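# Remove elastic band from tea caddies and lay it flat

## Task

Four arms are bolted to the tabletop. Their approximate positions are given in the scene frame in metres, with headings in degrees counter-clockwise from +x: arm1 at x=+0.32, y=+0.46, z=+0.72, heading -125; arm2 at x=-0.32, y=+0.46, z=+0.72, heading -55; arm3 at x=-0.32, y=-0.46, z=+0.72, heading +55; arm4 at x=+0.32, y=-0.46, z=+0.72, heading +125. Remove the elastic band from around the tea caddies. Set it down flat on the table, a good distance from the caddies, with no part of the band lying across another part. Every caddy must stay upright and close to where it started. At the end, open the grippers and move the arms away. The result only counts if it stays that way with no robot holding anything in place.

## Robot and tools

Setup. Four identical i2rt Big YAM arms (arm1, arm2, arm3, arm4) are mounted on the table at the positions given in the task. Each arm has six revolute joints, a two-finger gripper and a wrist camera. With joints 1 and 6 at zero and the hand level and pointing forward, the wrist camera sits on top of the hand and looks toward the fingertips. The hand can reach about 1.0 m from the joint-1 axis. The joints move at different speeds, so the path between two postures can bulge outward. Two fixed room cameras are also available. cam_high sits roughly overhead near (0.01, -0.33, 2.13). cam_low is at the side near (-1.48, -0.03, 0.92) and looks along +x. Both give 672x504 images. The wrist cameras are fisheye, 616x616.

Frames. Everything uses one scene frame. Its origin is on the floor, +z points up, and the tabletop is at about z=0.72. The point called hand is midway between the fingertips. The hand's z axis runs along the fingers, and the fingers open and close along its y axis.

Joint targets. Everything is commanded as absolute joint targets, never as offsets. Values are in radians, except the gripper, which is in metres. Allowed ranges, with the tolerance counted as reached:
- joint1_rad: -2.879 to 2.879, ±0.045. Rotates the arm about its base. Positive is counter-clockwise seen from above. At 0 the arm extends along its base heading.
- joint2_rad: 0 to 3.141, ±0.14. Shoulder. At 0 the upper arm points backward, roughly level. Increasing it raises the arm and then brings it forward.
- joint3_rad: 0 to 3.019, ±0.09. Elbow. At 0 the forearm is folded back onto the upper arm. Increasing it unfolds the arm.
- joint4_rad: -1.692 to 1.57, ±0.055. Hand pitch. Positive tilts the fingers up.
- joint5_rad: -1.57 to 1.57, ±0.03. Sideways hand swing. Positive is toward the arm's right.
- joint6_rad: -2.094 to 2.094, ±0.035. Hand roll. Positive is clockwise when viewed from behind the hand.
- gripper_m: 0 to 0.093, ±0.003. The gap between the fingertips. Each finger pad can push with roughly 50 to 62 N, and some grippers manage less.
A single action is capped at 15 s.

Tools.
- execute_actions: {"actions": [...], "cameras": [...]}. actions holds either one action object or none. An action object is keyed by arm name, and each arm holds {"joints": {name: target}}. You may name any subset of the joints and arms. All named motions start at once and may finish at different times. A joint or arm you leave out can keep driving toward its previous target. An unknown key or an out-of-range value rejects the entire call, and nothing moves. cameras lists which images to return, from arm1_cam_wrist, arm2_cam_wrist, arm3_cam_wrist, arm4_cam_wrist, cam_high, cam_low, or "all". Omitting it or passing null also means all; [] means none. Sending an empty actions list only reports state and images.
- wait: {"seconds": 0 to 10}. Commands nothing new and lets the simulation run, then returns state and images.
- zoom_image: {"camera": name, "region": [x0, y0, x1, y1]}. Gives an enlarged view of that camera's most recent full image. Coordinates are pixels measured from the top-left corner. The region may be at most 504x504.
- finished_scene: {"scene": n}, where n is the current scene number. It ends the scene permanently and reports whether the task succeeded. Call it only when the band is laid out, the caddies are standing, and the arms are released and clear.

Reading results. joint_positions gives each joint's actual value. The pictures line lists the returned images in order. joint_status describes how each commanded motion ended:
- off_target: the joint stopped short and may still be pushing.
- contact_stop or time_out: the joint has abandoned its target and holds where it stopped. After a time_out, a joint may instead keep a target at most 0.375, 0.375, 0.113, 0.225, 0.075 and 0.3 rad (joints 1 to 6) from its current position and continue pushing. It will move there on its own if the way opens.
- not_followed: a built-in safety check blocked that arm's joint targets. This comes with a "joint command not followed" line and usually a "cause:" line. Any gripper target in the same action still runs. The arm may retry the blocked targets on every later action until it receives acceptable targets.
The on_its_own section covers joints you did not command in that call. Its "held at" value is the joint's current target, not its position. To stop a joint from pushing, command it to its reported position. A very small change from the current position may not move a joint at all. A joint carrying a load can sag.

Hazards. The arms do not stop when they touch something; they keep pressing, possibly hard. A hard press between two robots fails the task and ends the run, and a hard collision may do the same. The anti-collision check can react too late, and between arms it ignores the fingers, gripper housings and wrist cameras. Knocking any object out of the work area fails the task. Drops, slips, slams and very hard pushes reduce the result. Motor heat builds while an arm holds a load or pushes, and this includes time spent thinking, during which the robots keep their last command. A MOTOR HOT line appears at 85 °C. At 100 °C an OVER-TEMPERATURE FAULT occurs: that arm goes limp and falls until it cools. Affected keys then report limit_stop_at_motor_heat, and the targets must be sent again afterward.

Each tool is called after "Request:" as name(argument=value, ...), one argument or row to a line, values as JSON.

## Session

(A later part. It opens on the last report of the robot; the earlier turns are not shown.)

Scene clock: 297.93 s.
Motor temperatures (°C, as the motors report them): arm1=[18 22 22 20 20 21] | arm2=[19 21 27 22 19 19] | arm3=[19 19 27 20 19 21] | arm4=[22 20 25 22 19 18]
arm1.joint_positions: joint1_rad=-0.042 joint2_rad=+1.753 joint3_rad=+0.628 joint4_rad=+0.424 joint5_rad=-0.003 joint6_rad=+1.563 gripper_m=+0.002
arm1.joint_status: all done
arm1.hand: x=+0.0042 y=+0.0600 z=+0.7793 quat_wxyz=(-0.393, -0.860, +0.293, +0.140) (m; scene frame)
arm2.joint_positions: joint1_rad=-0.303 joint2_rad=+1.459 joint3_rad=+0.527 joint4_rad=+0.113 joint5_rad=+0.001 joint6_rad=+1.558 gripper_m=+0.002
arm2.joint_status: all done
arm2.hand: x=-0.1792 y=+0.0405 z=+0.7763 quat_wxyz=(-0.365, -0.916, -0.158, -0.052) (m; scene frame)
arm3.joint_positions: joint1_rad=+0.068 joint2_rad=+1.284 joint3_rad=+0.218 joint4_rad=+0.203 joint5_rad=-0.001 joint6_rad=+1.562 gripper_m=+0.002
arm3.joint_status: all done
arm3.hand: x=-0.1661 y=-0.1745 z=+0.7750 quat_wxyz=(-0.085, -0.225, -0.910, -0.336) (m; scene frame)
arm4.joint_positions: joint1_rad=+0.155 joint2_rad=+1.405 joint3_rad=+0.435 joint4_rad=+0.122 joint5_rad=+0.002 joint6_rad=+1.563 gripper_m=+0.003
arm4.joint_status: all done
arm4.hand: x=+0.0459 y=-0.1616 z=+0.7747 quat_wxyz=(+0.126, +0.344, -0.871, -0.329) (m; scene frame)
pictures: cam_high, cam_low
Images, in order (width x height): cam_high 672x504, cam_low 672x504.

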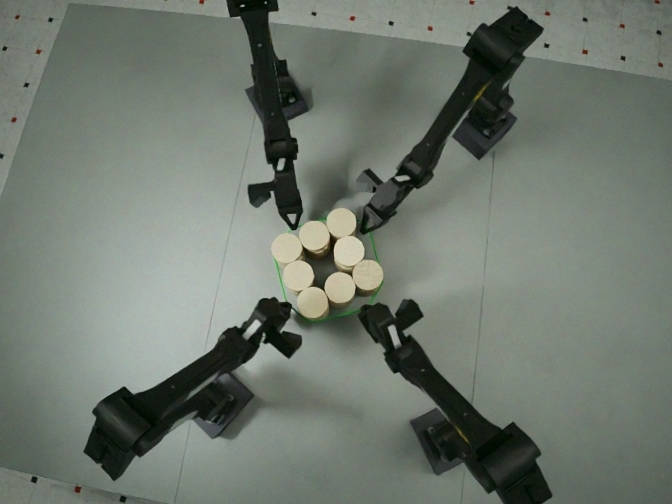

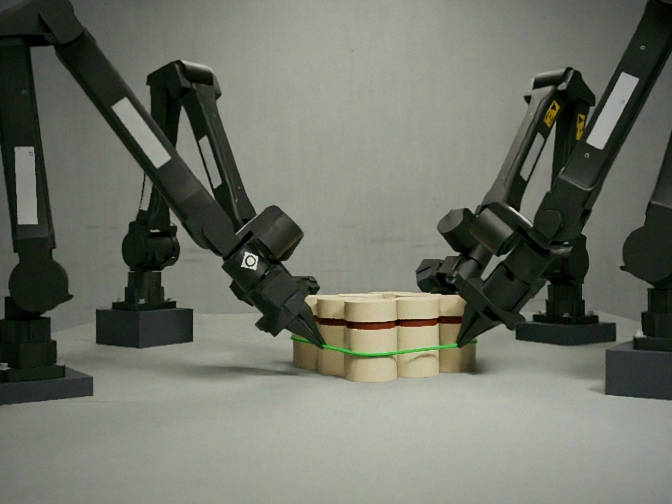

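Request:
execute_actions(
  actions=[
    {"arm1":{"joints":{"joint1_rad":-0.215,"joint2_rad":1.685,"joint3_rad":0.525,"joint4_rad":0.41}},"arm2":{"joints":{"joint1_rad":-0.535}},"arm3":{"joints":{"joint1_rad":-0.225,"joint2_rad":1.10,"joint3_rad":0.135,"joint4_rad":0.07}},"arm4":{"joints":{"joint1_rad":-0.098}}},
  ],
  cameras=["cam_high","cam_low"],
)

Request:
zoom_image(
  camera="cam_high",
  region=[230, 170, 430, 360],
)

Scene clock: 323.13 s.
Motor temperatures (°C, as the motors report them): arm1=[18 22 21 20 20 21] | arm2=[19 21 25 22 20 19] | arm3=[19 19 26 20 19 21] | arm4=[22 20 24 22 19 18]
arm1.joint_positions: joint1_rad=-0.195 joint2_rad=+1.681 joint3_rad=+0.561 joint4_rad=+0.429 joint5_rad=-0.014 joint6_rad=+1.563 gripper_m=+0.002
arm1.joint_status: all done
arm1.hand: x=-0.0351 y=+0.1269 z=+0.7916 quat_wxyz=(-0.388, -0.834, +0.354, +0.168) (m; scene frame)
arm2.joint_positions: joint1_rad=-0.475 joint2_rad=+1.455 joint3_rad=+0.527 joint4_rad=+0.138 joint5_rad=-0.045 joint6_rad=+1.558 gripper_m=+0.002
arm2.joint_status: joint1_rad time_out (moved -0.173 of -0.232)
arm2.on_its_own: joint1_rad reads -0.475 and still pushes toward -0.535 since a time_out
arm2.hand: x=-0.2449 y=+0.0192 z=+0.7830 quat_wxyz=(-0.380, -0.920, -0.086, -0.043) (m; scene frame)
arm3.joint_positions: joint1_rad=-0.184 joint2_rad=+1.091 joint3_rad=+0.167 joint4_rad=+0.119 joint5_rad=-0.028 joint6_rad=+1.562 gripper_m=+0.002
arm3.joint_status: all done
arm3.hand: x=-0.1145 y=-0.2309 z=+0.7989 quat_wxyz=(-0.125, -0.329, -0.867, -0.352) (m; scene frame)
arm4.joint_positions: joint1_rad=-0.058 joint2_rad=+1.404 joint3_rad=+0.439 joint4_rad=+0.149 joint5_rad=-0.030 joint6_rad=+1.563 gripper_m=+0.003
arm4.joint_status: all done
arm4.hand: x=+0.1067 y=-0.1075 z=+0.7812 quat_wxyz=(+0.108, +0.254, -0.895, -0.351) (m; scene frame)
pictures: cam_high, cam_low
Images, in order (width x height): cam_high 672x504, cam_low 672x504.

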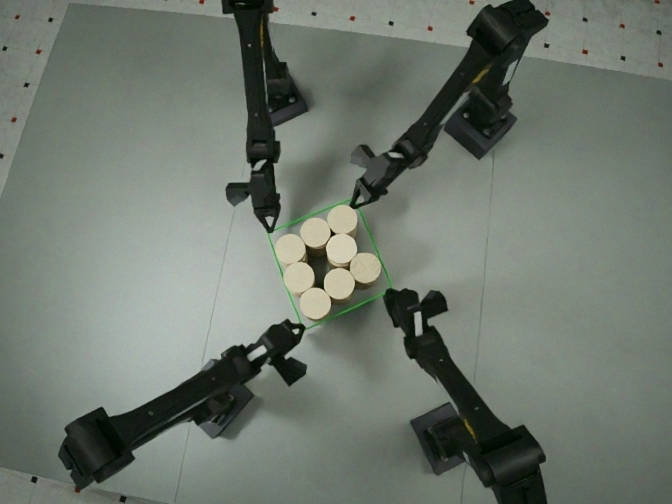

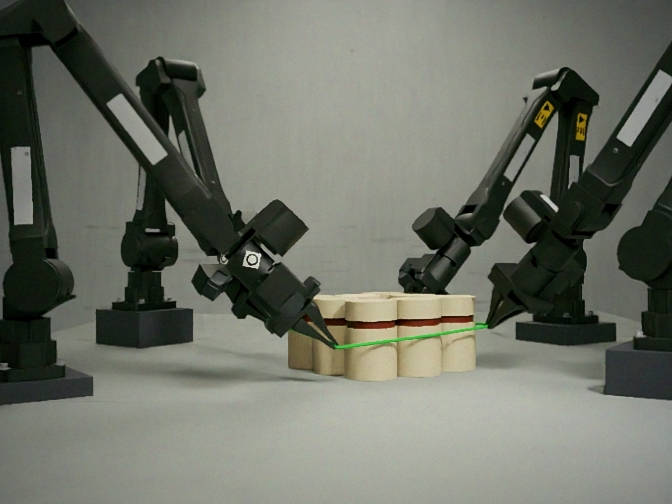

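Region (230, 170, 430, 360) of cam_high's 672x504 image, scaled by 2.520, with more detail than that image has; it fills the top 479 rows of this view, and the rest is white.

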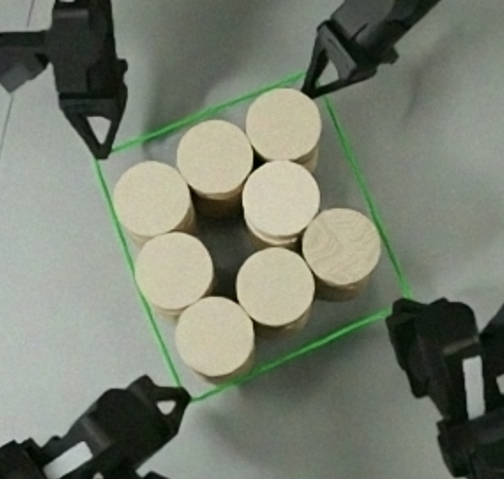

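Request:
execute_actions(
  actions=[
    {"arm1":{"joints":{"joint2_rad":1.5,"joint3_rad":0.54,"joint4_rad":0.17}},"arm2":{"joints":{"joint1_rad":-0.52,"joint2_rad":1.33,"joint3_rad":0.62,"joint4_rad":-0.13}},"arm3":{"joints":{"joint2_rad":0.90,"joint3_rad":0.25,"joint4_rad":-0.25}},"arm4":{"joints":{"joint2_rad":1.25,"joint3_rad":0.52,"joint4_rad":-0.14}}},
  ],
  cameras=["cam_high","cam_low"],
)

Scene clock: 336.90 s.
Motor temperatures (°C, as the motors report them): arm1=[18 22 21 20 20 21] | arm2=[19 21 25 21 23 19] | arm3=[19 19 26 19 21 21] | arm4=[22 20 24 22 20 18]
arm1.joint_positions: joint1_rad=-0.195 joint2_rad=+1.482 joint3_rad=+0.574 joint4_rad=+0.207 joint5_rad=-0.014 joint6_rad=+1.563 gripper_m=+0.002
arm1.joint_status: all done
arm1.hand: x=-0.0294 y=+0.1316 z=+0.8468 quat_wxyz=(-0.384, -0.836, +0.355, +0.166) (m; scene frame)
arm2.joint_positions: joint1_rad=-0.469 joint2_rad=+1.317 joint3_rad=+0.607 joint4_rad=-0.098 joint5_rad=-0.046 joint6_rad=+1.558 gripper_m=+0.002
arm2.joint_status: joint1_rad time_out (moved +0.006 of -0.045); the others done
arm2.on_its_own: joint1_rad reads -0.469 and still pushes toward -0.520 since a time_out
arm2.hand: x=-0.2406 y=+0.0152 z=+0.8366 quat_wxyz=(-0.372, -0.923, -0.090, -0.044) (m; scene frame)
arm3.joint_positions: joint1_rad=-0.185 joint2_rad=+0.895 joint3_rad=+0.260 joint4_rad=-0.198 joint5_rad=-0.027 joint6_rad=+1.562 gripper_m=+0.002
arm3.joint_status: all done
arm3.hand: x=-0.1120 y=-0.2293 z=+0.8428 quat_wxyz=(-0.121, -0.332, -0.872, -0.340) (m; scene frame)
arm4.joint_positions: joint1_rad=-0.058 joint2_rad=+1.239 joint3_rad=+0.516 joint4_rad=-0.103 joint5_rad=-0.028 joint6_rad=+1.563 gripper_m=+0.003
arm4.joint_status: all done
arm4.hand: x=+0.1050 y=-0.1039 z=+0.8363 quat_wxyz=(+0.106, +0.254, -0.897, -0.347) (m; scene frame)
pictures: cam_high, cam_low
Images, in order (width x height): cam_high 672x504, cam_low 672x504.

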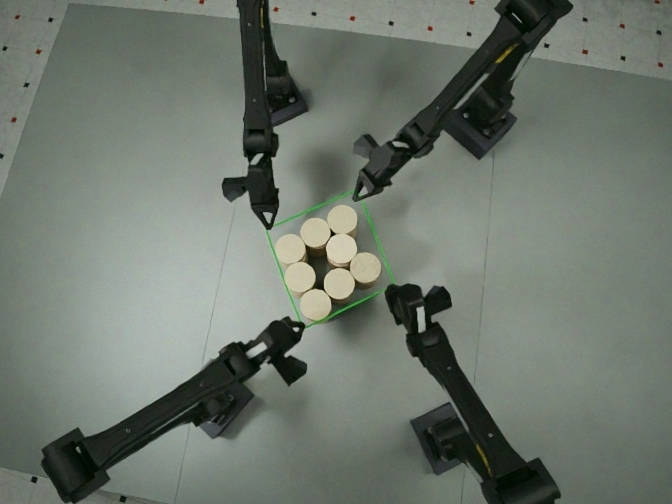

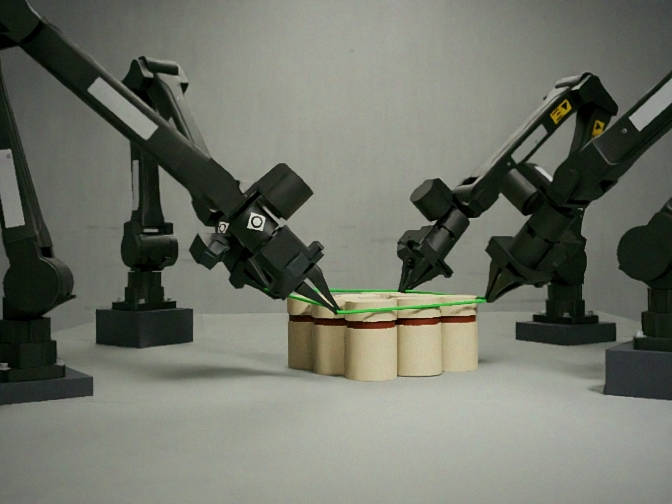

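Request:
execute_actions(
  actions=[
    {"arm1":{"joints":{"joint2_rad":1.25,"joint3_rad":0.66,"joint4_rad":-0.2}},"arm2":{"joints":{"joint1_rad":-0.44,"joint2_rad":1.15,"joint3_rad":0.78,"joint4_rad":-0.45}},"arm3":{"joints":{"joint2_rad":0.75,"joint3_rad":0.5,"joint4_rad":-0.6}},"arm4":{"joints":{"joint2_rad":1.05,"joint3_rad":0.68,"joint4_rad":-0.47}}},
  ],
  cameras=[],
)

Request:
execute_actions(
  actions=[
    {"arm1":{"joints":{"joint1_rad":-0.04,"joint2_rad":1.1,"joint3_rad":0.9,"joint4_rad":-0.65}},"arm2":{"joints":{"joint1_rad":-0.25,"joint2_rad":1.1,"joint3_rad":1.06,"joint4_rad":-0.82}},"arm3":{"joints":{"joint1_rad":-0.11,"joint2_rad":0.9,"joint3_rad":0.87,"joint4_rad":-0.85}},"arm4":{"joints":{"joint2_rad":1.02,"joint3_rad":0.97,"joint4_rad":-0.82}}},
  ],
  cameras=[],
)

Request:
execute_actions(
  actions=[
    {"arm1":{"joints":{"joint1_rad":0.117,"joint2_rad":1.019,"joint3_rad":1.18,"joint4_rad":-1.05}},"arm2":{"joints":{"joint1_rad":-0.06,"joint2_rad":1.099,"joint3_rad":1.36,"joint4_rad":-1.151}},"arm3":{"joints":{"joint1_rad":-0.018,"joint2_rad":1.056,"joint3_rad":1.235,"joint4_rad":-1.069}},"arm4":{"joints":{"joint1_rad":-0.07,"joint2_rad":1.022,"joint3_rad":1.275,"joint4_rad":-1.142}}},
  ],
  cameras=["cam_high","cam_low"],
)

Scene clock: 370.00 s.
Motor temperatures (°C, as the motors report them): arm1=[18 22 21 20 21 21] | arm2=[19 21 28 21 26 19] | arm3=[19 19 28 19 22 21] | arm4=[22 20 25 22 21 18]
arm1.joint_positions: joint1_rad=-0.193 joint2_rad=+1.236 joint3_rad=+0.671 joint4_rad=-0.164 joint5_rad=-0.017 joint6_rad=+1.563 gripper_m=+0.002
arm1.joint_status: all done
arm1.hand: x=-0.0197 y=+0.1374 z=+0.9348 quat_wxyz=(-0.373, -0.842, +0.356, +0.159) (m; scene frame)
arm2.joint_positions: joint1_rad=-0.404 joint2_rad=+1.142 joint3_rad=+0.763 joint4_rad=-0.421 joint5_rad=-0.034 joint6_rad=+1.558 gripper_m=+0.002
arm2.joint_status: all done
arm2.hand: x=-0.2130 y=+0.0211 z=+0.9343 quat_wxyz=(-0.374, -0.918, -0.117, -0.051) (m; scene frame)
arm3.joint_positions: joint1_rad=-0.191 joint2_rad=+0.748 joint3_rad=+0.495 joint4_rad=-0.559 joint5_rad=-0.022 joint6_rad=+1.562 gripper_m=+0.002
arm3.joint_status: all done
arm3.hand: x=-0.0971 y=-0.2176 z=+0.9467 quat_wxyz=(-0.128, -0.334, -0.867, -0.348) (m; scene frame)
arm4.joint_positions: joint1_rad=-0.066 joint2_rad=+1.048 joint3_rad=+0.671 joint4_rad=-0.433 joint5_rad=-0.020 joint6_rad=+1.563 gripper_m=+0.003
arm4.joint_status: all done
arm4.hand: x=+0.1084 y=-0.1007 z=+0.9330 quat_wxyz=(+0.103, +0.248, -0.895, -0.355) (m; scene frame)
pictures: none
No camera images: the call's "cameras" was empty. Leave "cameras" out to get every camera's image.

Scene clock: 371.17 s.
Motor temperatures (°C, as the motors report them): arm1=[18 22 21 20 21 21] | arm2=[19 21 28 21 26 19] | arm3=[19 19 28 19 22 21] | arm4=[22 20 26 22 21 18]
arm1.joint_positions: joint1_rad=-0.040 joint2_rad=+1.089 joint3_rad=+0.885 joint4_rad=-0.631 joint5_rad=-0.002 joint6_rad=+1.563 gripper_m=+0.002
arm1.joint_status: all done
arm1.hand: x=+0.0445 y=+0.1073 z=+1.0302 quat_wxyz=(-0.335, -0.885, +0.301, +0.120) (m; scene frame)
arm2.joint_positions: joint1_rad=-0.242 joint2_rad=+1.099 joint3_rad=+1.015 joint4_rad=-0.800 joint5_rad=-0.010 joint6_rad=+1.558 gripper_m=+0.002
arm2.joint_status: all done
arm2.hand: x=-0.1485 y=+0.0482 z=+1.0245 quat_wxyz=(-0.332, -0.922, -0.190, -0.063) (m; scene frame)
arm3.joint_positions: joint1_rad=-0.113 joint2_rad=+0.899 joint3_rad=+0.842 joint4_rad=-0.827 joint5_rad=-0.004 joint6_rad=+1.562 gripper_m=+0.002
arm3.joint_status: all done
arm3.hand: x=-0.0848 y=-0.1661 z=+1.0405 quat_wxyz=(-0.111, -0.307, -0.890, -0.318) (m; scene frame)
arm4.joint_positions: joint1_rad=-0.083 joint2_rad=+1.019 joint3_rad=+0.930 joint4_rad=-0.803 joint5_rad=-0.008 joint6_rad=+1.563 gripper_m=+0.003
arm4.joint_status: all done
arm4.hand: x=+0.1163 y=-0.0961 z=+1.0225 quat_wxyz=(+0.085, +0.242, -0.912, -0.321) (m; scene frame)
pictures: none
No camera images: the call's "cameras" was empty. Leave "cameras" out to get every camera's image.

Scene clock: 372.33 s.
Motor temperatures (°C, as the motors report them): arm1=[18 22 22 20 21 21] | arm2=[19 21 29 21 25 19] | arm3=[19 19 29 19 22 21] | arm4=[22 20 26 22 21 18]
arm1.joint_positions: joint1_rad=+0.120 joint2_rad=+1.011 joint3_rad=+1.156 joint4_rad=-1.035 joint5_rad=+0.001 joint6_rad=+1.563 gripper_m=+0.002
arm1.joint_status: all done
arm1.hand: x=+0.1204 y=+0.0972 z=+1.1441 quat_wxyz=(-0.318, -0.915, +0.232, +0.086) (m; scene frame)
arm2.joint_positions: joint1_rad=-0.053 joint2_rad=+1.097 joint3_rad=+1.313 joint4_rad=-1.136 joint5_rad=-0.006 joint6_rad=+1.558 gripper_m=+0.002
arm2.joint_status: all done
arm2.hand: x=-0.0819 y=+0.1004 z=+1.1319 quat_wxyz=(-0.308, -0.906, -0.277, -0.087) (m; scene frame)
arm3.joint_positions: joint1_rad=-0.027 joint2_rad=+1.058 joint3_rad=+1.204 joint4_rad=-1.055 joint5_rad=+0.000 joint6_rad=+1.562 gripper_m=+0.002
arm3.joint_status: all done
arm3.hand: x=-0.0837 y=-0.1079 z=+1.1384 quat_wxyz=(-0.095, -0.271, -0.906, -0.311) (m; scene frame)
arm4.joint_positions: joint1_rad=-0.067 joint2_rad=+1.018 joint3_rad=+1.237 joint4_rad=-1.127 joint5_rad=-0.001 joint6_rad=+1.563 gripper_m=+0.003
arm4.joint_status: all done
arm4.hand: x=+0.1170 y=-0.1080 z=+1.1364 quat_wxyz=(+0.082, +0.248, -0.913, -0.313) (m; scene frame)
pictures: cam_high, cam_low
Images, in order (width x height): cam_high 672x504, cam_low 672x504.

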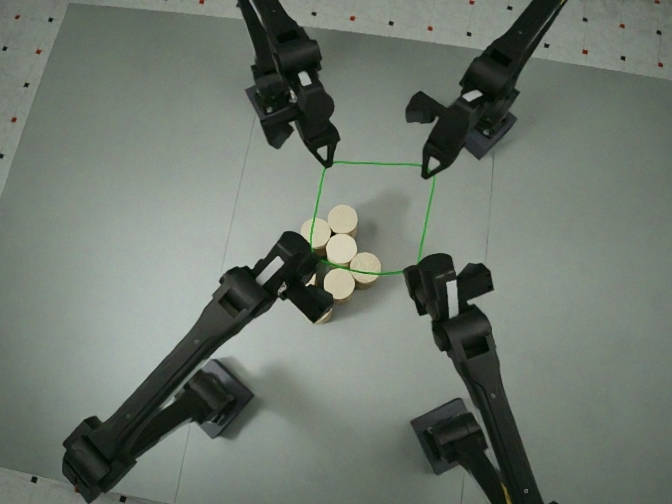

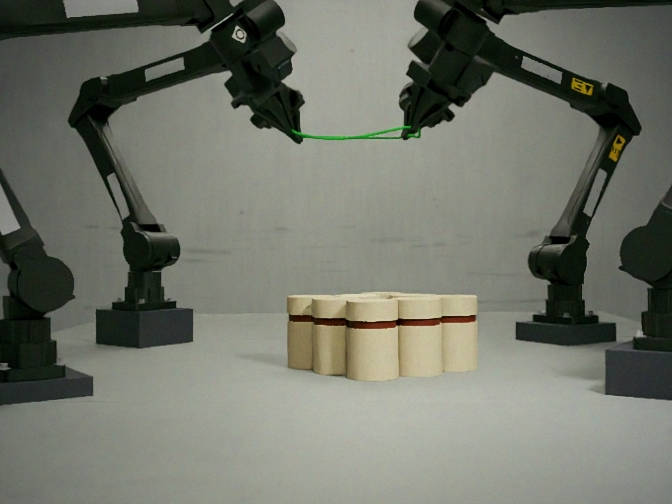

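Request:
execute_actions(
  actions=[
    {"arm2":{"joints":{"gripper_m":0.03}},"arm3":{"joints":{"gripper_m":0.03}}},
  ],
  cameras=[],
)

Request:
execute_actions(
  actions=[
    {"arm2":{"joints":{"joint2_rad":0.7,"joint4_rad":-1.5}},"arm3":{"joints":{"joint2_rad":0.66,"joint4_rad":-1.45}}},
  ],
  cameras=["cam_high","cam_low"],
)

Scene clock: 378.53 s.
Motor temperatures (°C, as the motors report them): arm1=[18 22 23 20 21 21] | arm2=[19 21 30 21 24 19] | arm3=[19 19 31 19 21 21] | arm4=[22 20 28 22 20 18]
arm1.joint_positions: joint1_rad=+0.120 joint2_rad=+1.011 joint3_rad=+1.156 joint4_rad=-1.038 joint5_rad=+0.001 joint6_rad=+1.563 gripper_m=+0.002
arm1.joint_status: not commanded
arm1.hand: x=+0.1207 y=+0.0977 z=+1.1437 quat_wxyz=(-0.317, -0.915, +0.232, +0.086) (m; scene frame)
arm2.joint_positions: joint1_rad=-0.053 joint2_rad=+1.097 joint3_rad=+1.313 joint4_rad=-1.141 joint5_rad=-0.003 joint6_rad=+1.558 gripper_m=+0.030
arm2.joint_status: all done
arm2.hand: x=-0.0829 y=+0.1009 z=+1.1311 quat_wxyz=(-0.306, -0.907, -0.277, -0.085) (m; scene frame)
arm3.joint_positions: joint1_rad=-0.027 joint2_rad=+1.058 joint3_rad=+1.204 joint4_rad=-1.055 joint5_rad=+0.000 joint6_rad=+1.562 gripper_m=+0.030
arm3.joint_status: all done
arm3.hand: x=-0.0837 y=-0.1079 z=+1.1384 quat_wxyz=(-0.095, -0.271, -0.906, -0.311) (m; scene frame)
arm4.joint_positions: joint1_rad=-0.067 joint2_rad=+1.018 joint3_rad=+1.237 joint4_rad=-1.127 joint5_rad=+0.000 joint6_rad=+1.563 gripper_m=+0.003
arm4.joint_status: not commanded
arm4.hand: x=+0.1171 y=-0.1080 z=+1.1364 quat_wxyz=(+0.082, +0.248, -0.913, -0.313) (m; scene frame)
pictures: none
No camera images: the call's "cameras" was empty. Leave "cameras" out to get every camera's image.

Scene clock: 379.90 s.
Motor temperatures (°C, as the motors report them): arm1=[18 22 23 20 21 21] | arm2=[19 21 31 21 24 19] | arm3=[19 19 31 19 21 21] | arm4=[22 20 28 22 20 18]
arm1.joint_positions: joint1_rad=+0.120 joint2_rad=+1.011 joint3_rad=+1.156 joint4_rad=-1.038 joint5_rad=+0.001 joint6_rad=+1.563 gripper_m=+0.002
arm1.joint_status: not commanded
arm1.hand: x=+0.1207 y=+0.0977 z=+1.1437 quat_wxyz=(-0.317, -0.915, +0.232, +0.086) (m; scene frame)
arm2.joint_positions: joint1_rad=-0.053 joint2_rad=+0.703 joint3_rad=+1.327 joint4_rad=-1.492 joint5_rad=-0.002 joint6_rad=+1.558 gripper_m=+0.030
arm2.joint_status: all done
arm2.hand: x=-0.1826 y=+0.2562 z=+1.2097 quat_wxyz=(-0.332, -0.898, -0.274, -0.092) (m; scene frame)
arm3.joint_positions: joint1_rad=-0.027 joint2_rad=+0.653 joint3_rad=+1.212 joint4_rad=-1.438 joint5_rad=+0.000 joint6_rad=+1.562 gripper_m=+0.030
arm3.joint_status: all done
arm3.hand: x=-0.1844 y=-0.2586 z=+1.2112 quat_wxyz=(-0.099, -0.269, -0.901, -0.325) (m; scene frame)
arm4.joint_positions: joint1_rad=-0.067 joint2_rad=+1.018 joint3_rad=+1.237 joint4_rad=-1.127 joint5_rad=+0.000 joint6_rad=+1.563 gripper_m=+0.003
arm4.joint_status: not commanded
arm4.hand: x=+0.1171 y=-0.1080 z=+1.1364 quat_wxyz=(+0.082, +0.248, -0.913, -0.313) (m; scene frame)
pictures: cam_high, cam_low
Images, in order (width x height): cam_high 672x504, cam_low 672x504.

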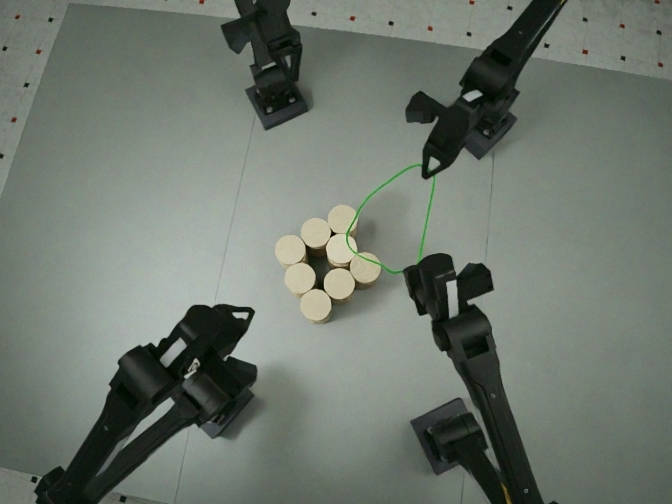

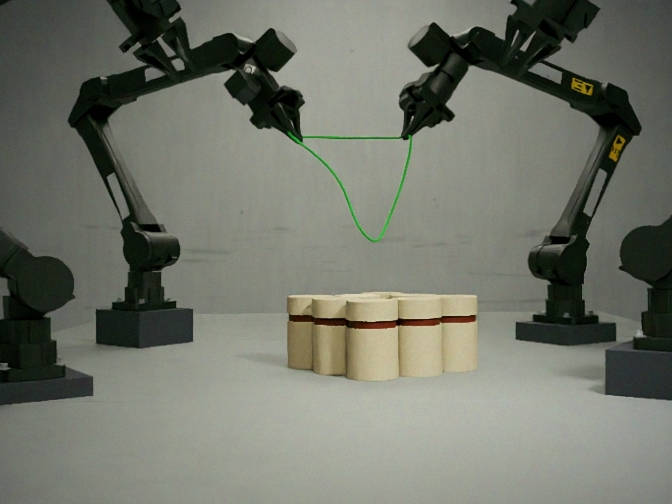

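Request:
execute_actions(
  actions=[
    {"arm1":{"joints":{"joint1_rad":0.961,"joint2_rad":0.9}},"arm4":{"joints":{"joint1_rad":-0.915,"joint2_rad":0.912}}},
  ],
  cameras=[],
)

Request:
execute_actions(
  actions=[
    {"arm1":{"joints":{"joint3_rad":0.759,"joint4_rad":-0.745}},"arm4":{"joints":{"joint3_rad":0.857,"joint4_rad":-0.83}}},
  ],
  cameras=["cam_high","cam_low"],
)

Scene clock: 391.10 s.
Motor temperatures (°C, as the motors report them): arm1=[18 22 25 20 20 21] | arm2=[19 21 31 21 23 19] | arm3=[19 19 32 19 21 21] | arm4=[22 20 29 22 20 18]
arm1.joint_positions: joint1_rad=+0.952 joint2_rad=+0.896 joint3_rad=+1.156 joint4_rad=-1.040 joint5_rad=+0.001 joint6_rad=+1.565 gripper_m=+0.002
arm1.joint_status: all done
arm1.hand: x=+0.4418 y=+0.0939 z=+1.1863 quat_wxyz=(-0.376, -0.912, -0.152, -0.061) (m; scene frame)
arm2.joint_positions: joint1_rad=-0.053 joint2_rad=+0.703 joint3_rad=+1.327 joint4_rad=-1.492 joint5_rad=-0.002 joint6_rad=+1.558 gripper_m=+0.030
arm2.joint_status: not commanded
arm2.hand: x=-0.1826 y=+0.2562 z=+1.2097 quat_wxyz=(-0.332, -0.898, -0.274, -0.092) (m; scene frame)
arm3.joint_positions: joint1_rad=-0.027 joint2_rad=+0.653 joint3_rad=+1.212 joint4_rad=-1.438 joint5_rad=+0.000 joint6_rad=+1.562 gripper_m=+0.030
arm3.joint_status: not commanded
arm3.hand: x=-0.1844 y=-0.2586 z=+1.2112 quat_wxyz=(-0.099, -0.269, -0.901, -0.325) (m; scene frame)
arm4.joint_positions: joint1_rad=-0.907 joint2_rad=+0.914 joint3_rad=+1.237 joint4_rad=-1.129 joint5_rad=-0.003 joint6_rad=+1.563 gripper_m=+0.003
arm4.joint_status: all done
arm4.hand: x=+0.4364 y=-0.1011 z=+1.1755 quat_wxyz=(-0.061, -0.142, -0.917, -0.367) (m; scene frame)
pictures: none
No camera images: the call's "cameras" was empty. Leave "cameras" out to get every camera's image.

Scene clock: 392.27 s.
Motor temperatures (°C, as the motors report them): arm1=[18 22 24 20 20 21] | arm2=[19 21 31 21 23 19] | arm3=[19 19 32 19 21 21] | arm4=[22 20 29 22 20 18]
arm1.joint_positions: joint1_rad=+0.952 joint2_rad=+0.898 joint3_rad=+0.764 joint4_rad=-0.742 joint5_rad=+0.002 joint6_rad=+1.566 gripper_m=+0.002
arm1.joint_status: all done
arm1.hand: x=+0.4394 y=+0.1024 z=+1.0211 quat_wxyz=(-0.331, -0.929, -0.154, -0.054) (m; scene frame)
arm2.joint_positions: joint1_rad=-0.053 joint2_rad=+0.703 joint3_rad=+1.327 joint4_rad=-1.492 joint5_rad=-0.002 joint6_rad=+1.558 gripper_m=+0.030
arm2.joint_status: not commanded
arm2.hand: x=-0.1826 y=+0.2562 z=+1.2097 quat_wxyz=(-0.332, -0.898, -0.274, -0.092) (m; scene frame)
arm3.joint_positions: joint1_rad=-0.027 joint2_rad=+0.653 joint3_rad=+1.212 joint4_rad=-1.438 joint5_rad=+0.000 joint6_rad=+1.562 gripper_m=+0.030
arm3.joint_status: not commanded
arm3.hand: x=-0.1844 y=-0.2586 z=+1.2112 quat_wxyz=(-0.099, -0.269, -0.901, -0.325) (m; scene frame)
arm4.joint_positions: joint1_rad=-0.907 joint2_rad=+0.921 joint3_rad=+0.858 joint4_rad=-0.831 joint5_rad=-0.004 joint6_rad=+1.563 gripper_m=+0.003
arm4.joint_status: all done
arm4.hand: x=+0.4383 y=-0.0964 z=+1.0171 quat_wxyz=(-0.053, -0.144, -0.932, -0.327) (m; scene frame)
pictures: cam_high, cam_low
Images, in order (width x height): cam_high 672x504, cam_low 672x504.

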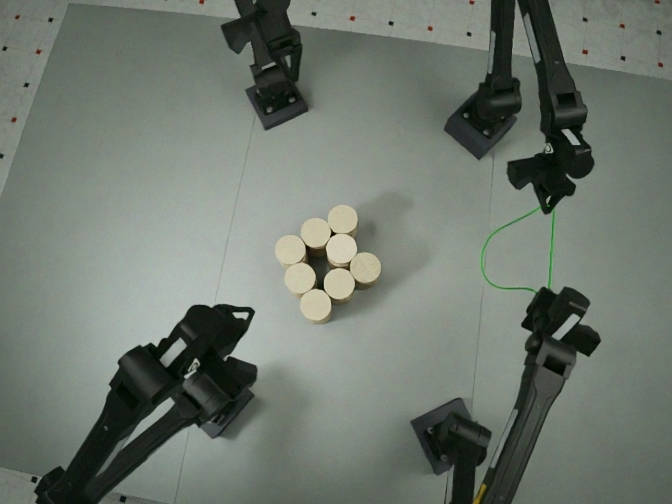

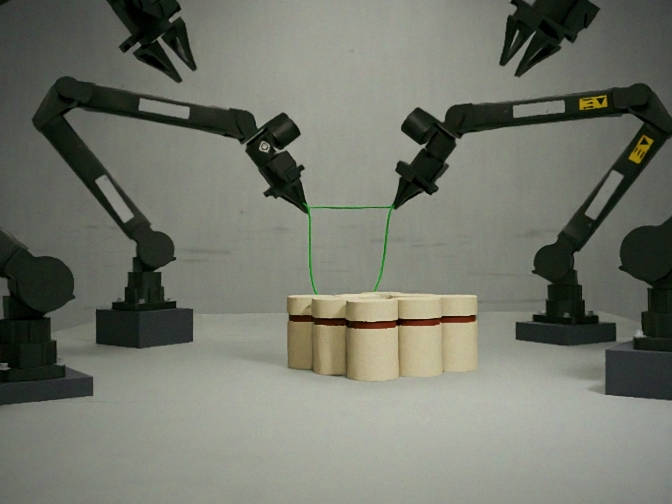

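Request:
execute_actions(
  actions=[
    {"arm1":{"joints":{"joint1_rad":1.155,"joint2_rad":1.217,"joint3_rad":0.531,"joint4_rad":-0.2}},"arm4":{"joints":{"joint1_rad":-1.106,"joint2_rad":1.161,"joint3_rad":0.601,"joint4_rad":-0.325}}},
  ],
  cameras=["cam_high"],
)

Request:
execute_actions(
  actions=[
    {"arm1":{"joints":{"joint1_rad":1.26,"joint2_rad":1.66,"joint3_rad":0.505,"joint4_rad":0.3}},"arm4":{"joints":{"joint1_rad":-1.21,"joint2_rad":1.55,"joint3_rad":0.531,"joint4_rad":0.16}}},
  ],
  cameras=["cam_high","arm1_cam_wrist","arm4_cam_wrist"],
)

Scene clock: 410.40 s.
Motor temperatures (°C, as the motors report them): arm1=[18 21 24 20 20 21] | arm2=[19 20 31 21 22 19] | arm3=[19 19 32 19 20 21] | arm4=[22 20 28 22 20 18]
arm1.joint_positions: joint1_rad=+1.137 joint2_rad=+1.215 joint3_rad=+0.545 joint4_rad=-0.200 joint5_rad=+0.010 joint6_rad=+1.573 gripper_m=+0.002
arm1.joint_status: all done
arm1.hand: x=+0.5195 y=+0.0990 z=+0.8763 quat_wxyz=(-0.329, -0.911, -0.235, -0.084) (m; scene frame)
arm2.joint_positions: joint1_rad=-0.053 joint2_rad=+0.703 joint3_rad=+1.327 joint4_rad=-1.492 joint5_rad=-0.002 joint6_rad=+1.558 gripper_m=+0.030
arm2.joint_status: not commanded
arm2.hand: x=-0.1826 y=+0.2562 z=+1.2097 quat_wxyz=(-0.332, -0.898, -0.274, -0.092) (m; scene frame)
arm3.joint_positions: joint1_rad=-0.027 joint2_rad=+0.653 joint3_rad=+1.212 joint4_rad=-1.438 joint5_rad=+0.000 joint6_rad=+1.562 gripper_m=+0.030
arm3.joint_status: not commanded
arm3.hand: x=-0.1844 y=-0.2586 z=+1.2112 quat_wxyz=(-0.099, -0.269, -0.901, -0.325) (m; scene frame)
arm4.joint_positions: joint1_rad=-1.088 joint2_rad=+1.166 joint3_rad=+0.613 joint4_rad=-0.329 joint5_rad=-0.010 joint6_rad=+1.563 gripper_m=+0.003
arm4.joint_status: all done
arm4.hand: x=+0.5175 y=-0.0931 z=+0.8752 quat_wxyz=(-0.082, -0.226, -0.914, -0.327) (m; scene frame)
pictures: cam_high
Images, in order (width x height): cam_high 672x504.

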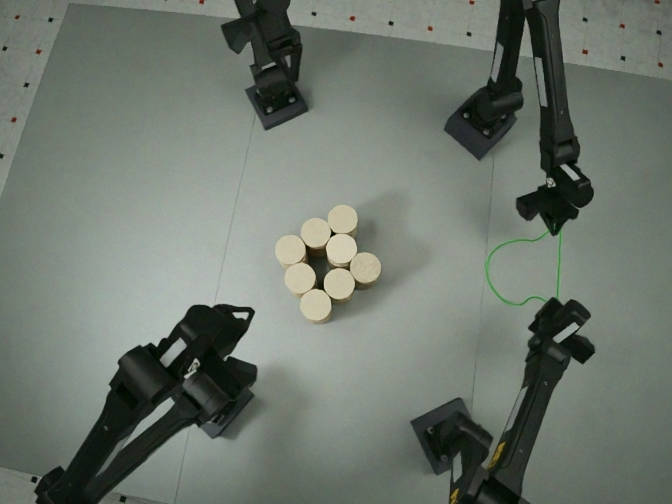

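Scene clock: 411.60 s.
Motor temperatures (°C, as the motors report them): arm1=[18 21 24 20 20 21] | arm2=[19 20 31 21 22 19] | arm3=[19 19 32 19 20 21] | arm4=[22 20 28 22 20 18]
arm1.joint_positions: joint1_rad=+1.243 joint2_rad=+1.646 joint3_rad=+0.518 joint4_rad=+0.296 joint5_rad=+0.009 joint6_rad=+1.573 gripper_m=+0.002
arm1.joint_status: all done
arm1.hand: x=+0.5769 y=+0.0942 z=+0.7681 quat_wxyz=(-0.340, -0.891, -0.280, -0.107) (m; scene frame)
arm2.joint_positions: joint1_rad=-0.053 joint2_rad=+0.703 joint3_rad=+1.327 joint4_rad=-1.492 joint5_rad=-0.002 joint6_rad=+1.558 gripper_m=+0.030
arm2.joint_status: not commanded
arm2.hand: x=-0.1826 y=+0.2562 z=+1.2097 quat_wxyz=(-0.332, -0.898, -0.274, -0.092) (m; scene frame)
arm3.joint_positions: joint1_rad=-0.027 joint2_rad=+0.653 joint3_rad=+1.212 joint4_rad=-1.438 joint5_rad=+0.000 joint6_rad=+1.562 gripper_m=+0.030
arm3.joint_status: not commanded
arm3.hand: x=-0.1844 y=-0.2586 z=+1.2112 quat_wxyz=(-0.099, -0.269, -0.901, -0.325) (m; scene frame)
arm4.joint_positions: joint1_rad=-1.192 joint2_rad=+1.549 joint3_rad=+0.542 joint4_rad=+0.151 joint5_rad=-0.009 joint6_rad=+1.563 gripper_m=+0.003
arm4.joint_status: all done
arm4.hand: x=+0.5719 y=-0.0909 z=+0.7623 quat_wxyz=(-0.102, -0.272, -0.897, -0.334) (m; scene frame)
pictures: arm1_cam_wrist, arm4_cam_wrist, cam_high
camera_calibration (this result's frames):
arm1_cam_wrist: T_world_to_cam=[[-0.419558, 0.603552, -0.678009, 0.707119], [0.428753, 0.790123, 0.438038, -0.656449], [0.800089, -0.106916, -0.590277, 0.123514], [0, 0, 0, 1]] pos_world=[0.47931, 0.105097, 0.83989]
arm4_cam_wrist: T_world_to_cam=[[-0.420741, -0.6323, -0.650518, 0.677992], [-0.887266, 0.137391, 0.440321, 0.189649], [-0.189039, 0.762444, -0.618824, 0.775467], [0, 0, 0, 1]] pos_world=[0.600122, -0.188612, 0.837418]
Images, in order (width x height): arm1_cam_wrist 616x616, arm4_cam_wrist 616x616, cam_high 672x504.

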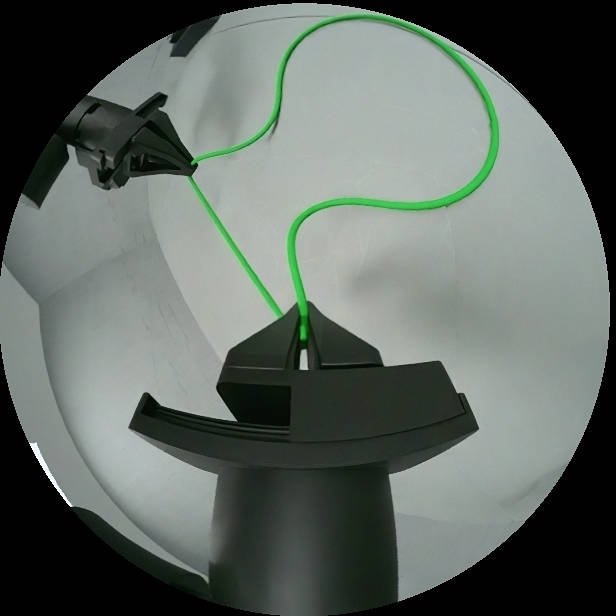

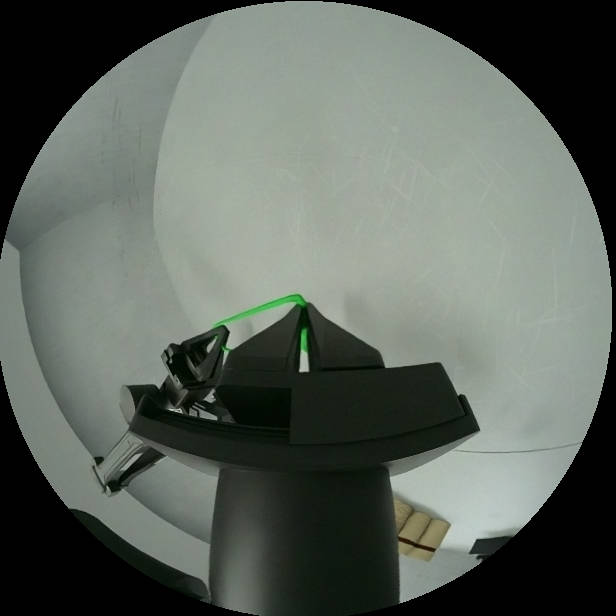

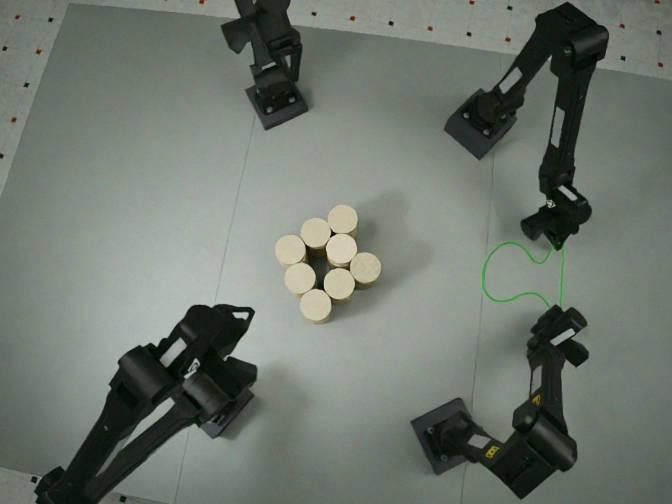

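Request:
execute_actions(
  actions=[
    {"arm1":{"joints":{"joint2_rad":1.77,"joint4_rad":0.425}},"arm4":{"joints":{"joint2_rad":1.635,"joint4_rad":0.24}}},
  ],
  cameras=[],
)

Request:
execute_actions(
  actions=[
    {"arm1":{"joints":{"gripper_m":0.02}},"arm4":{"joints":{"gripper_m":0.02}}},
  ],
  cameras=["cam_high","arm1_cam_wrist","arm4_cam_wrist"],
)

Scene clock: 418.93 s.
Motor temperatures (°C, as the motors report them): arm1=[18 22 23 20 20 21] | arm2=[19 20 31 21 22 19] | arm3=[19 19 32 19 20 21] | arm4=[22 20 26 22 20 18]
arm1.joint_positions: joint1_rad=+1.245 joint2_rad=+1.758 joint3_rad=+0.516 joint4_rad=+0.420 joint5_rad=+0.008 joint6_rad=+1.573 gripper_m=+0.002
arm1.joint_status: all done
arm1.hand: x=+0.5794 y=+0.0932 z=+0.7405 quat_wxyz=(-0.345, -0.889, -0.281, -0.110) (m; scene frame)
arm2.joint_positions: joint1_rad=-0.053 joint2_rad=+0.703 joint3_rad=+1.327 joint4_rad=-1.492 joint5_rad=-0.002 joint6_rad=+1.558 gripper_m=+0.030
arm2.joint_status: not commanded
arm2.hand: x=-0.1826 y=+0.2562 z=+1.2097 quat_wxyz=(-0.332, -0.898, -0.274, -0.092) (m; scene frame)
arm3.joint_positions: joint1_rad=-0.027 joint2_rad=+0.653 joint3_rad=+1.212 joint4_rad=-1.438 joint5_rad=+0.000 joint6_rad=+1.562 gripper_m=+0.030
arm3.joint_status: not commanded
arm3.hand: x=-0.1844 y=-0.2586 z=+1.2112 quat_wxyz=(-0.099, -0.269, -0.901, -0.325) (m; scene frame)
arm4.joint_positions: joint1_rad=-1.195 joint2_rad=+1.633 joint3_rad=+0.540 joint4_rad=+0.230 joint5_rad=-0.007 joint6_rad=+1.563 gripper_m=+0.003
arm4.joint_status: all done
arm4.hand: x=+0.5744 y=-0.0905 z=+0.7383 quat_wxyz=(-0.103, -0.274, -0.897, -0.331) (m; scene frame)
pictures: none
No camera images: the call's "cameras" was empty. Leave "cameras" out to get every camera's image.

Scene clock: 419.50 s.
Motor temperatures (°C, as the motors report them): arm1=[18 22 23 20 20 21] | arm2=[19 20 31 21 22 19] | arm3=[19 19 32 19 20 21] | arm4=[22 20 26 22 20 18]
arm1.joint_positions: joint1_rad=+1.252 joint2_rad=+1.758 joint3_rad=+0.508 joint4_rad=+0.420 joint5_rad=+0.004 joint6_rad=+1.573 gripper_m=+0.020
arm1.joint_status: all done
arm1.hand: x=+0.5803 y=+0.0987 z=+0.7384 quat_wxyz=(-0.341, -0.889, -0.285, -0.112) (m; scene frame)
arm2.joint_positions: joint1_rad=-0.053 joint2_rad=+0.703 joint3_rad=+1.327 joint4_rad=-1.492 joint5_rad=-0.002 joint6_rad=+1.558 gripper_m=+0.030
arm2.joint_status: not commanded
arm2.hand: x=-0.1826 y=+0.2562 z=+1.2097 quat_wxyz=(-0.332, -0.898, -0.274, -0.092) (m; scene frame)
arm3.joint_positions: joint1_rad=-0.027 joint2_rad=+0.653 joint3_rad=+1.212 joint4_rad=-1.438 joint5_rad=+0.000 joint6_rad=+1.562 gripper_m=+0.030
arm3.joint_status: not commanded
arm3.hand: x=-0.1844 y=-0.2586 z=+1.2112 quat_wxyz=(-0.099, -0.269, -0.901, -0.325) (m; scene frame)
arm4.joint_positions: joint1_rad=-1.202 joint2_rad=+1.633 joint3_rad=+0.534 joint4_rad=+0.230 joint5_rad=-0.003 joint6_rad=+1.563 gripper_m=+0.020
arm4.joint_status: all done
arm4.hand: x=+0.5759 y=-0.0954 z=+0.7363 quat_wxyz=(-0.105, -0.278, -0.897, -0.327) (m; scene frame)
pictures: arm1_cam_wrist, arm4_cam_wrist, cam_high
camera_calibration (this result's frames):
arm1_cam_wrist: T_world_to_cam=[[-0.423791, 0.5977, -0.680555, 0.690691], [0.416034, 0.795866, 0.439902, -0.642999], [0.80456, -0.0967075, -0.585944, 0.0969864], [0, 0, 0, 1]] pos_world=[0.482187, 0.108294, 0.809739]
arm4_cam_wrist: T_world_to_cam=[[-0.432253, -0.634954, -0.640305, 0.658733], [-0.883636, 0.156635, 0.441194, 0.20437], [-0.179844, 0.756504, -0.628775, 0.765053], [0, 0, 0, 1]] pos_world=[0.602918, -0.192512, 0.812669]
Images, in order (width x height): arm1_cam_wrist 616x616, arm4_cam_wrist 616x616, cam_high 672x504.

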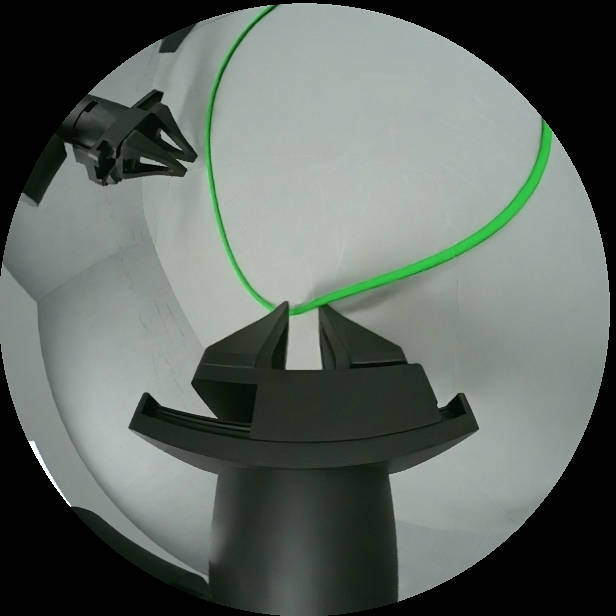

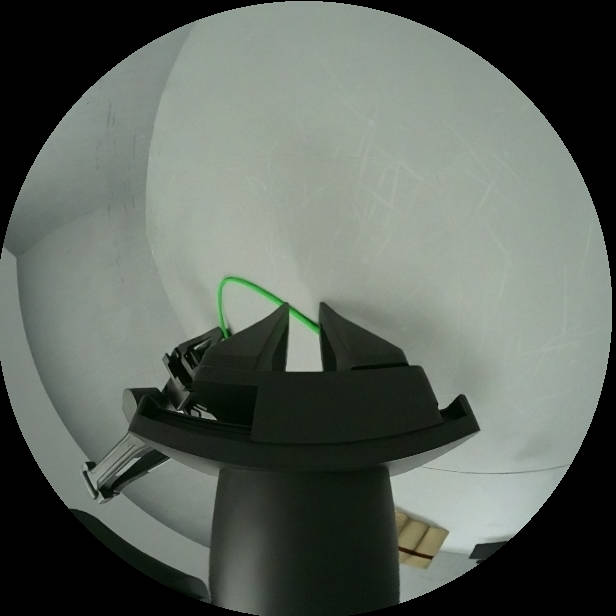

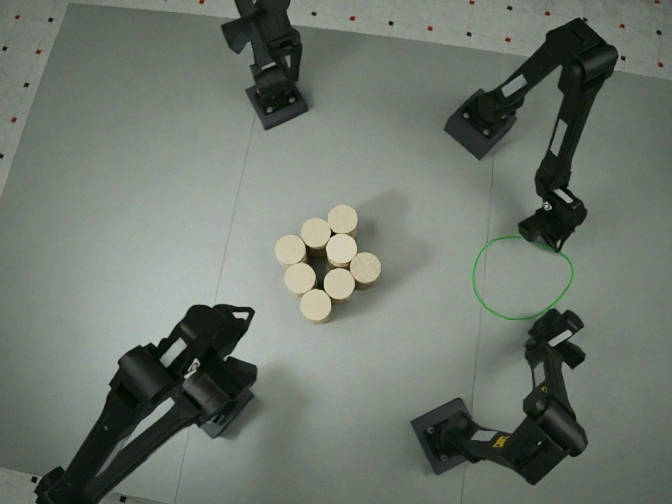

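Request:
execute_actions(
  actions=[
    {"arm1":{"joints":{"joint2_rad":1.4,"joint4_rad":-0.1}},"arm4":{"joints":{"joint2_rad":1.3,"joint4_rad":-0.22}},"arm2":{"joints":{"joint2_rad":0.4}},"arm3":{"joints":{"joint1_rad":0.01,"joint2_rad":1.77,"joint3_rad":1.47,"joint4_rad":-1.225,"joint6_rad":2.0,"gripper_m":0.093}}},
  ],
  cameras=["cam_high","arm3_cam_wrist","cam_low"],
)

Scene clock: 443.70 s.
Motor temperatures (°C, as the motors report them): arm1=[18 22 22 20 20 21] | arm2=[19 20 32 21 21 19] | arm3=[19 19 33 19 20 21] | arm4=[22 20 25 22 19 18]
arm1.joint_positions: joint1_rad=+1.252 joint2_rad=+1.393 joint3_rad=+0.505 joint4_rad=-0.092 joint5_rad=+0.003 joint6_rad=+1.573 gripper_m=+0.020
arm1.joint_status: all done
arm1.hand: x=+0.5534 y=+0.1352 z=+0.8073 quat_wxyz=(-0.273, -0.912, -0.293, -0.090) (m; scene frame)
arm2.joint_positions: joint1_rad=-0.053 joint2_rad=+0.396 joint3_rad=+1.334 joint4_rad=-1.493 joint5_rad=-0.002 joint6_rad=+1.558 gripper_m=+0.030
arm2.joint_status: all done
arm2.hand: x=-0.2432 y=+0.3509 z=+1.2647 quat_wxyz=(-0.468, -0.835, -0.256, -0.131) (m; scene frame)
arm3.joint_positions: joint1_rad=-0.002 joint2_rad=+1.759 joint3_rad=+1.453 joint4_rad=-1.230 joint5_rad=+0.000 joint6_rad=+1.991 gripper_m=+0.093
arm3.joint_status: all done
arm3.hand: x=-0.0352 y=-0.0104 z=+0.9123 quat_wxyz=(-0.001, -0.472, -0.881, -0.018) (m; scene frame)
arm4.joint_positions: joint1_rad=-1.202 joint2_rad=+1.293 joint3_rad=+0.531 joint4_rad=-0.209 joint5_rad=-0.003 joint6_rad=+1.563 gripper_m=+0.020
arm4.joint_status: all done
arm4.hand: x=+0.5487 y=-0.1338 z=+0.8068 quat_wxyz=(-0.090, -0.283, -0.912, -0.281) (m; scene frame)
pictures: arm3_cam_wrist, cam_high, cam_low
camera_calibration (this result's frames):
arm3_cam_wrist: T_world_to_cam=[[-0.834807, -0.549572, -0.0326887, -0.00100476], [-0.45807, 0.660424, 0.59499, -0.547075], [-0.305401, 0.511675, -0.803068, 0.851094], [0, 0, 0, 1]] pos_world=[0.00848787, -0.0747346, 1.00896]
Images, in order (width x height): arm3_cam_wrist 616x616, cam_high 672x504, cam_low 672x504.

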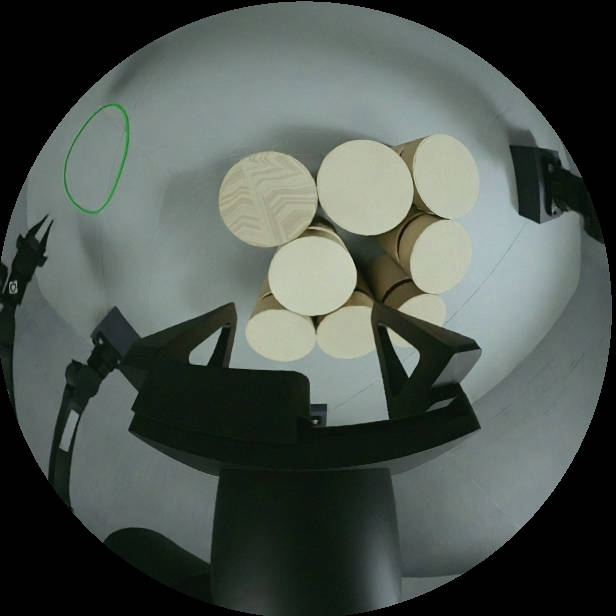

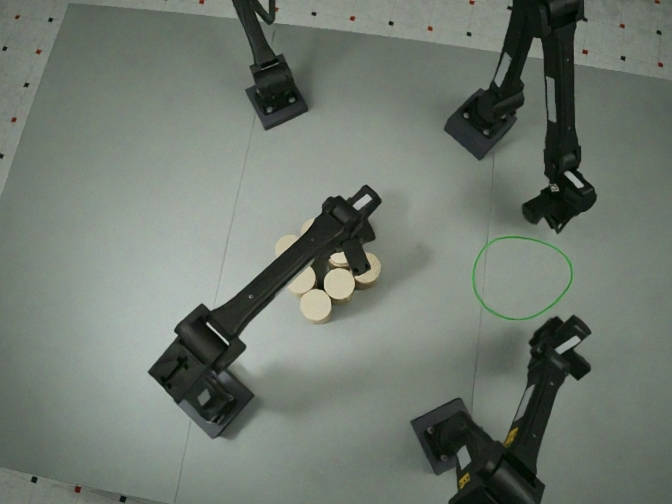

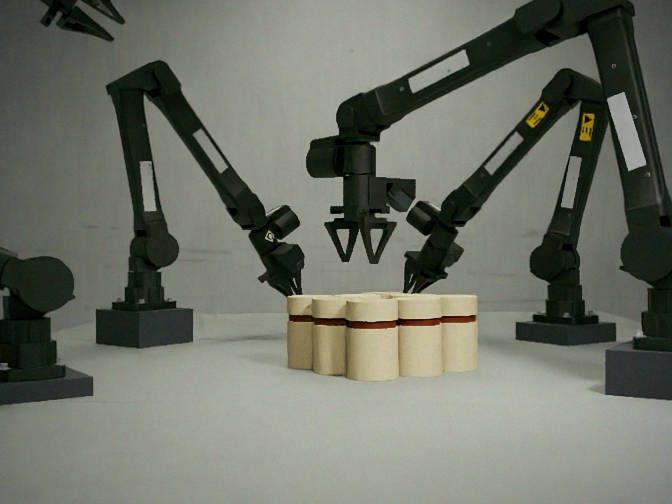

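Request:
execute_actions(
  actions=[
    {"arm1":{"joints":{"joint1_rad":0.9,"joint2_rad":0.6,"joint3_rad":0.7,"joint4_rad":-0.8}},"arm4":{"joints":{"joint1_rad":-0.9,"joint2_rad":0.6,"joint3_rad":0.7,"joint4_rad":-0.8}},"arm3":{"joints":{"joint2_rad":1.835,"joint3_rad":1.415,"joint4_rad":-1.14}}},
  ],
  cameras=["arm3_cam_wrist"],
)

Scene clock: 455.20 s.
Motor temperatures (°C, as the motors report them): arm1=[18 22 22 20 20 21] | arm2=[19 20 31 21 21 19] | arm3=[19 20 33 19 20 21] | arm4=[22 20 26 22 19 18]
arm1.joint_positions: joint1_rad=+0.897 joint2_rad=+0.599 joint3_rad=+0.688 joint4_rad=-0.791 joint5_rad=+0.001 joint6_rad=+1.573 gripper_m=+0.020
arm1.joint_status: all done
arm1.hand: x=+0.4039 y=+0.1530 z=+1.0679 quat_wxyz=(-0.412, -0.901, -0.121, -0.057) (m; scene frame)
arm2.joint_positions: joint1_rad=-0.053 joint2_rad=+0.396 joint3_rad=+1.334 joint4_rad=-1.493 joint5_rad=-0.002 joint6_rad=+1.558 gripper_m=+0.030
arm2.joint_status: not commanded
arm2.hand: x=-0.2432 y=+0.3509 z=+1.2647 quat_wxyz=(-0.468, -0.835, -0.256, -0.131) (m; scene frame)
arm3.joint_positions: joint1_rad=-0.002 joint2_rad=+1.815 joint3_rad=+1.412 joint4_rad=-1.152 joint5_rad=+0.000 joint6_rad=+1.991 gripper_m=+0.093
arm3.joint_status: all done
arm3.hand: x=-0.0341 y=-0.0085 z=+0.8695 quat_wxyz=(+0.000, -0.472, -0.882, -0.008) (m; scene frame)
arm4.joint_positions: joint1_rad=-0.897 joint2_rad=+0.597 joint3_rad=+0.674 joint4_rad=-0.789 joint5_rad=-0.001 joint6_rad=+1.563 gripper_m=+0.020
arm4.joint_status: all done
arm4.hand: x=+0.4144 y=-0.1603 z=+1.0284 quat_wxyz=(-0.066, -0.135, -0.899, -0.411) (m; scene frame)
pictures: arm3_cam_wrist
camera_calibration (this result's frames):
arm3_cam_wrist: T_world_to_cam=[[-0.835041, -0.549975, -0.0153163, -0.0155368], [-0.452051, 0.66996, 0.588901, -0.516726], [-0.313619, 0.49868, -0.80806, 0.820023], [0, 0, 0, 1]] pos_world=[0.0106148, -0.071288, 0.966691]
Images, in order (width x height): arm3_cam_wrist 616x616.

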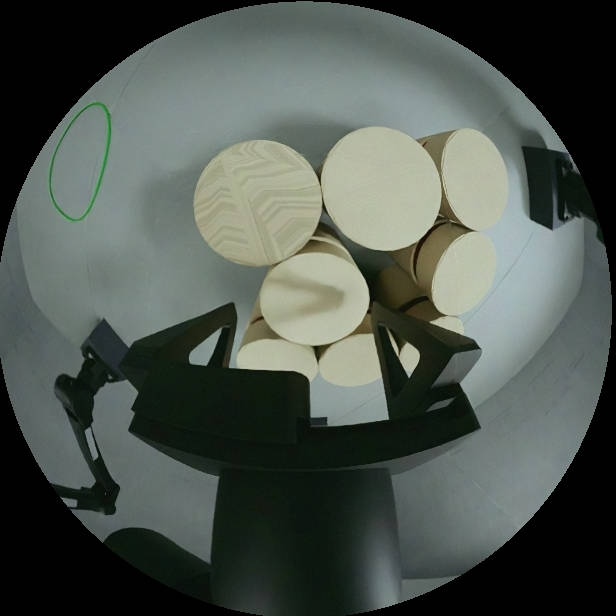

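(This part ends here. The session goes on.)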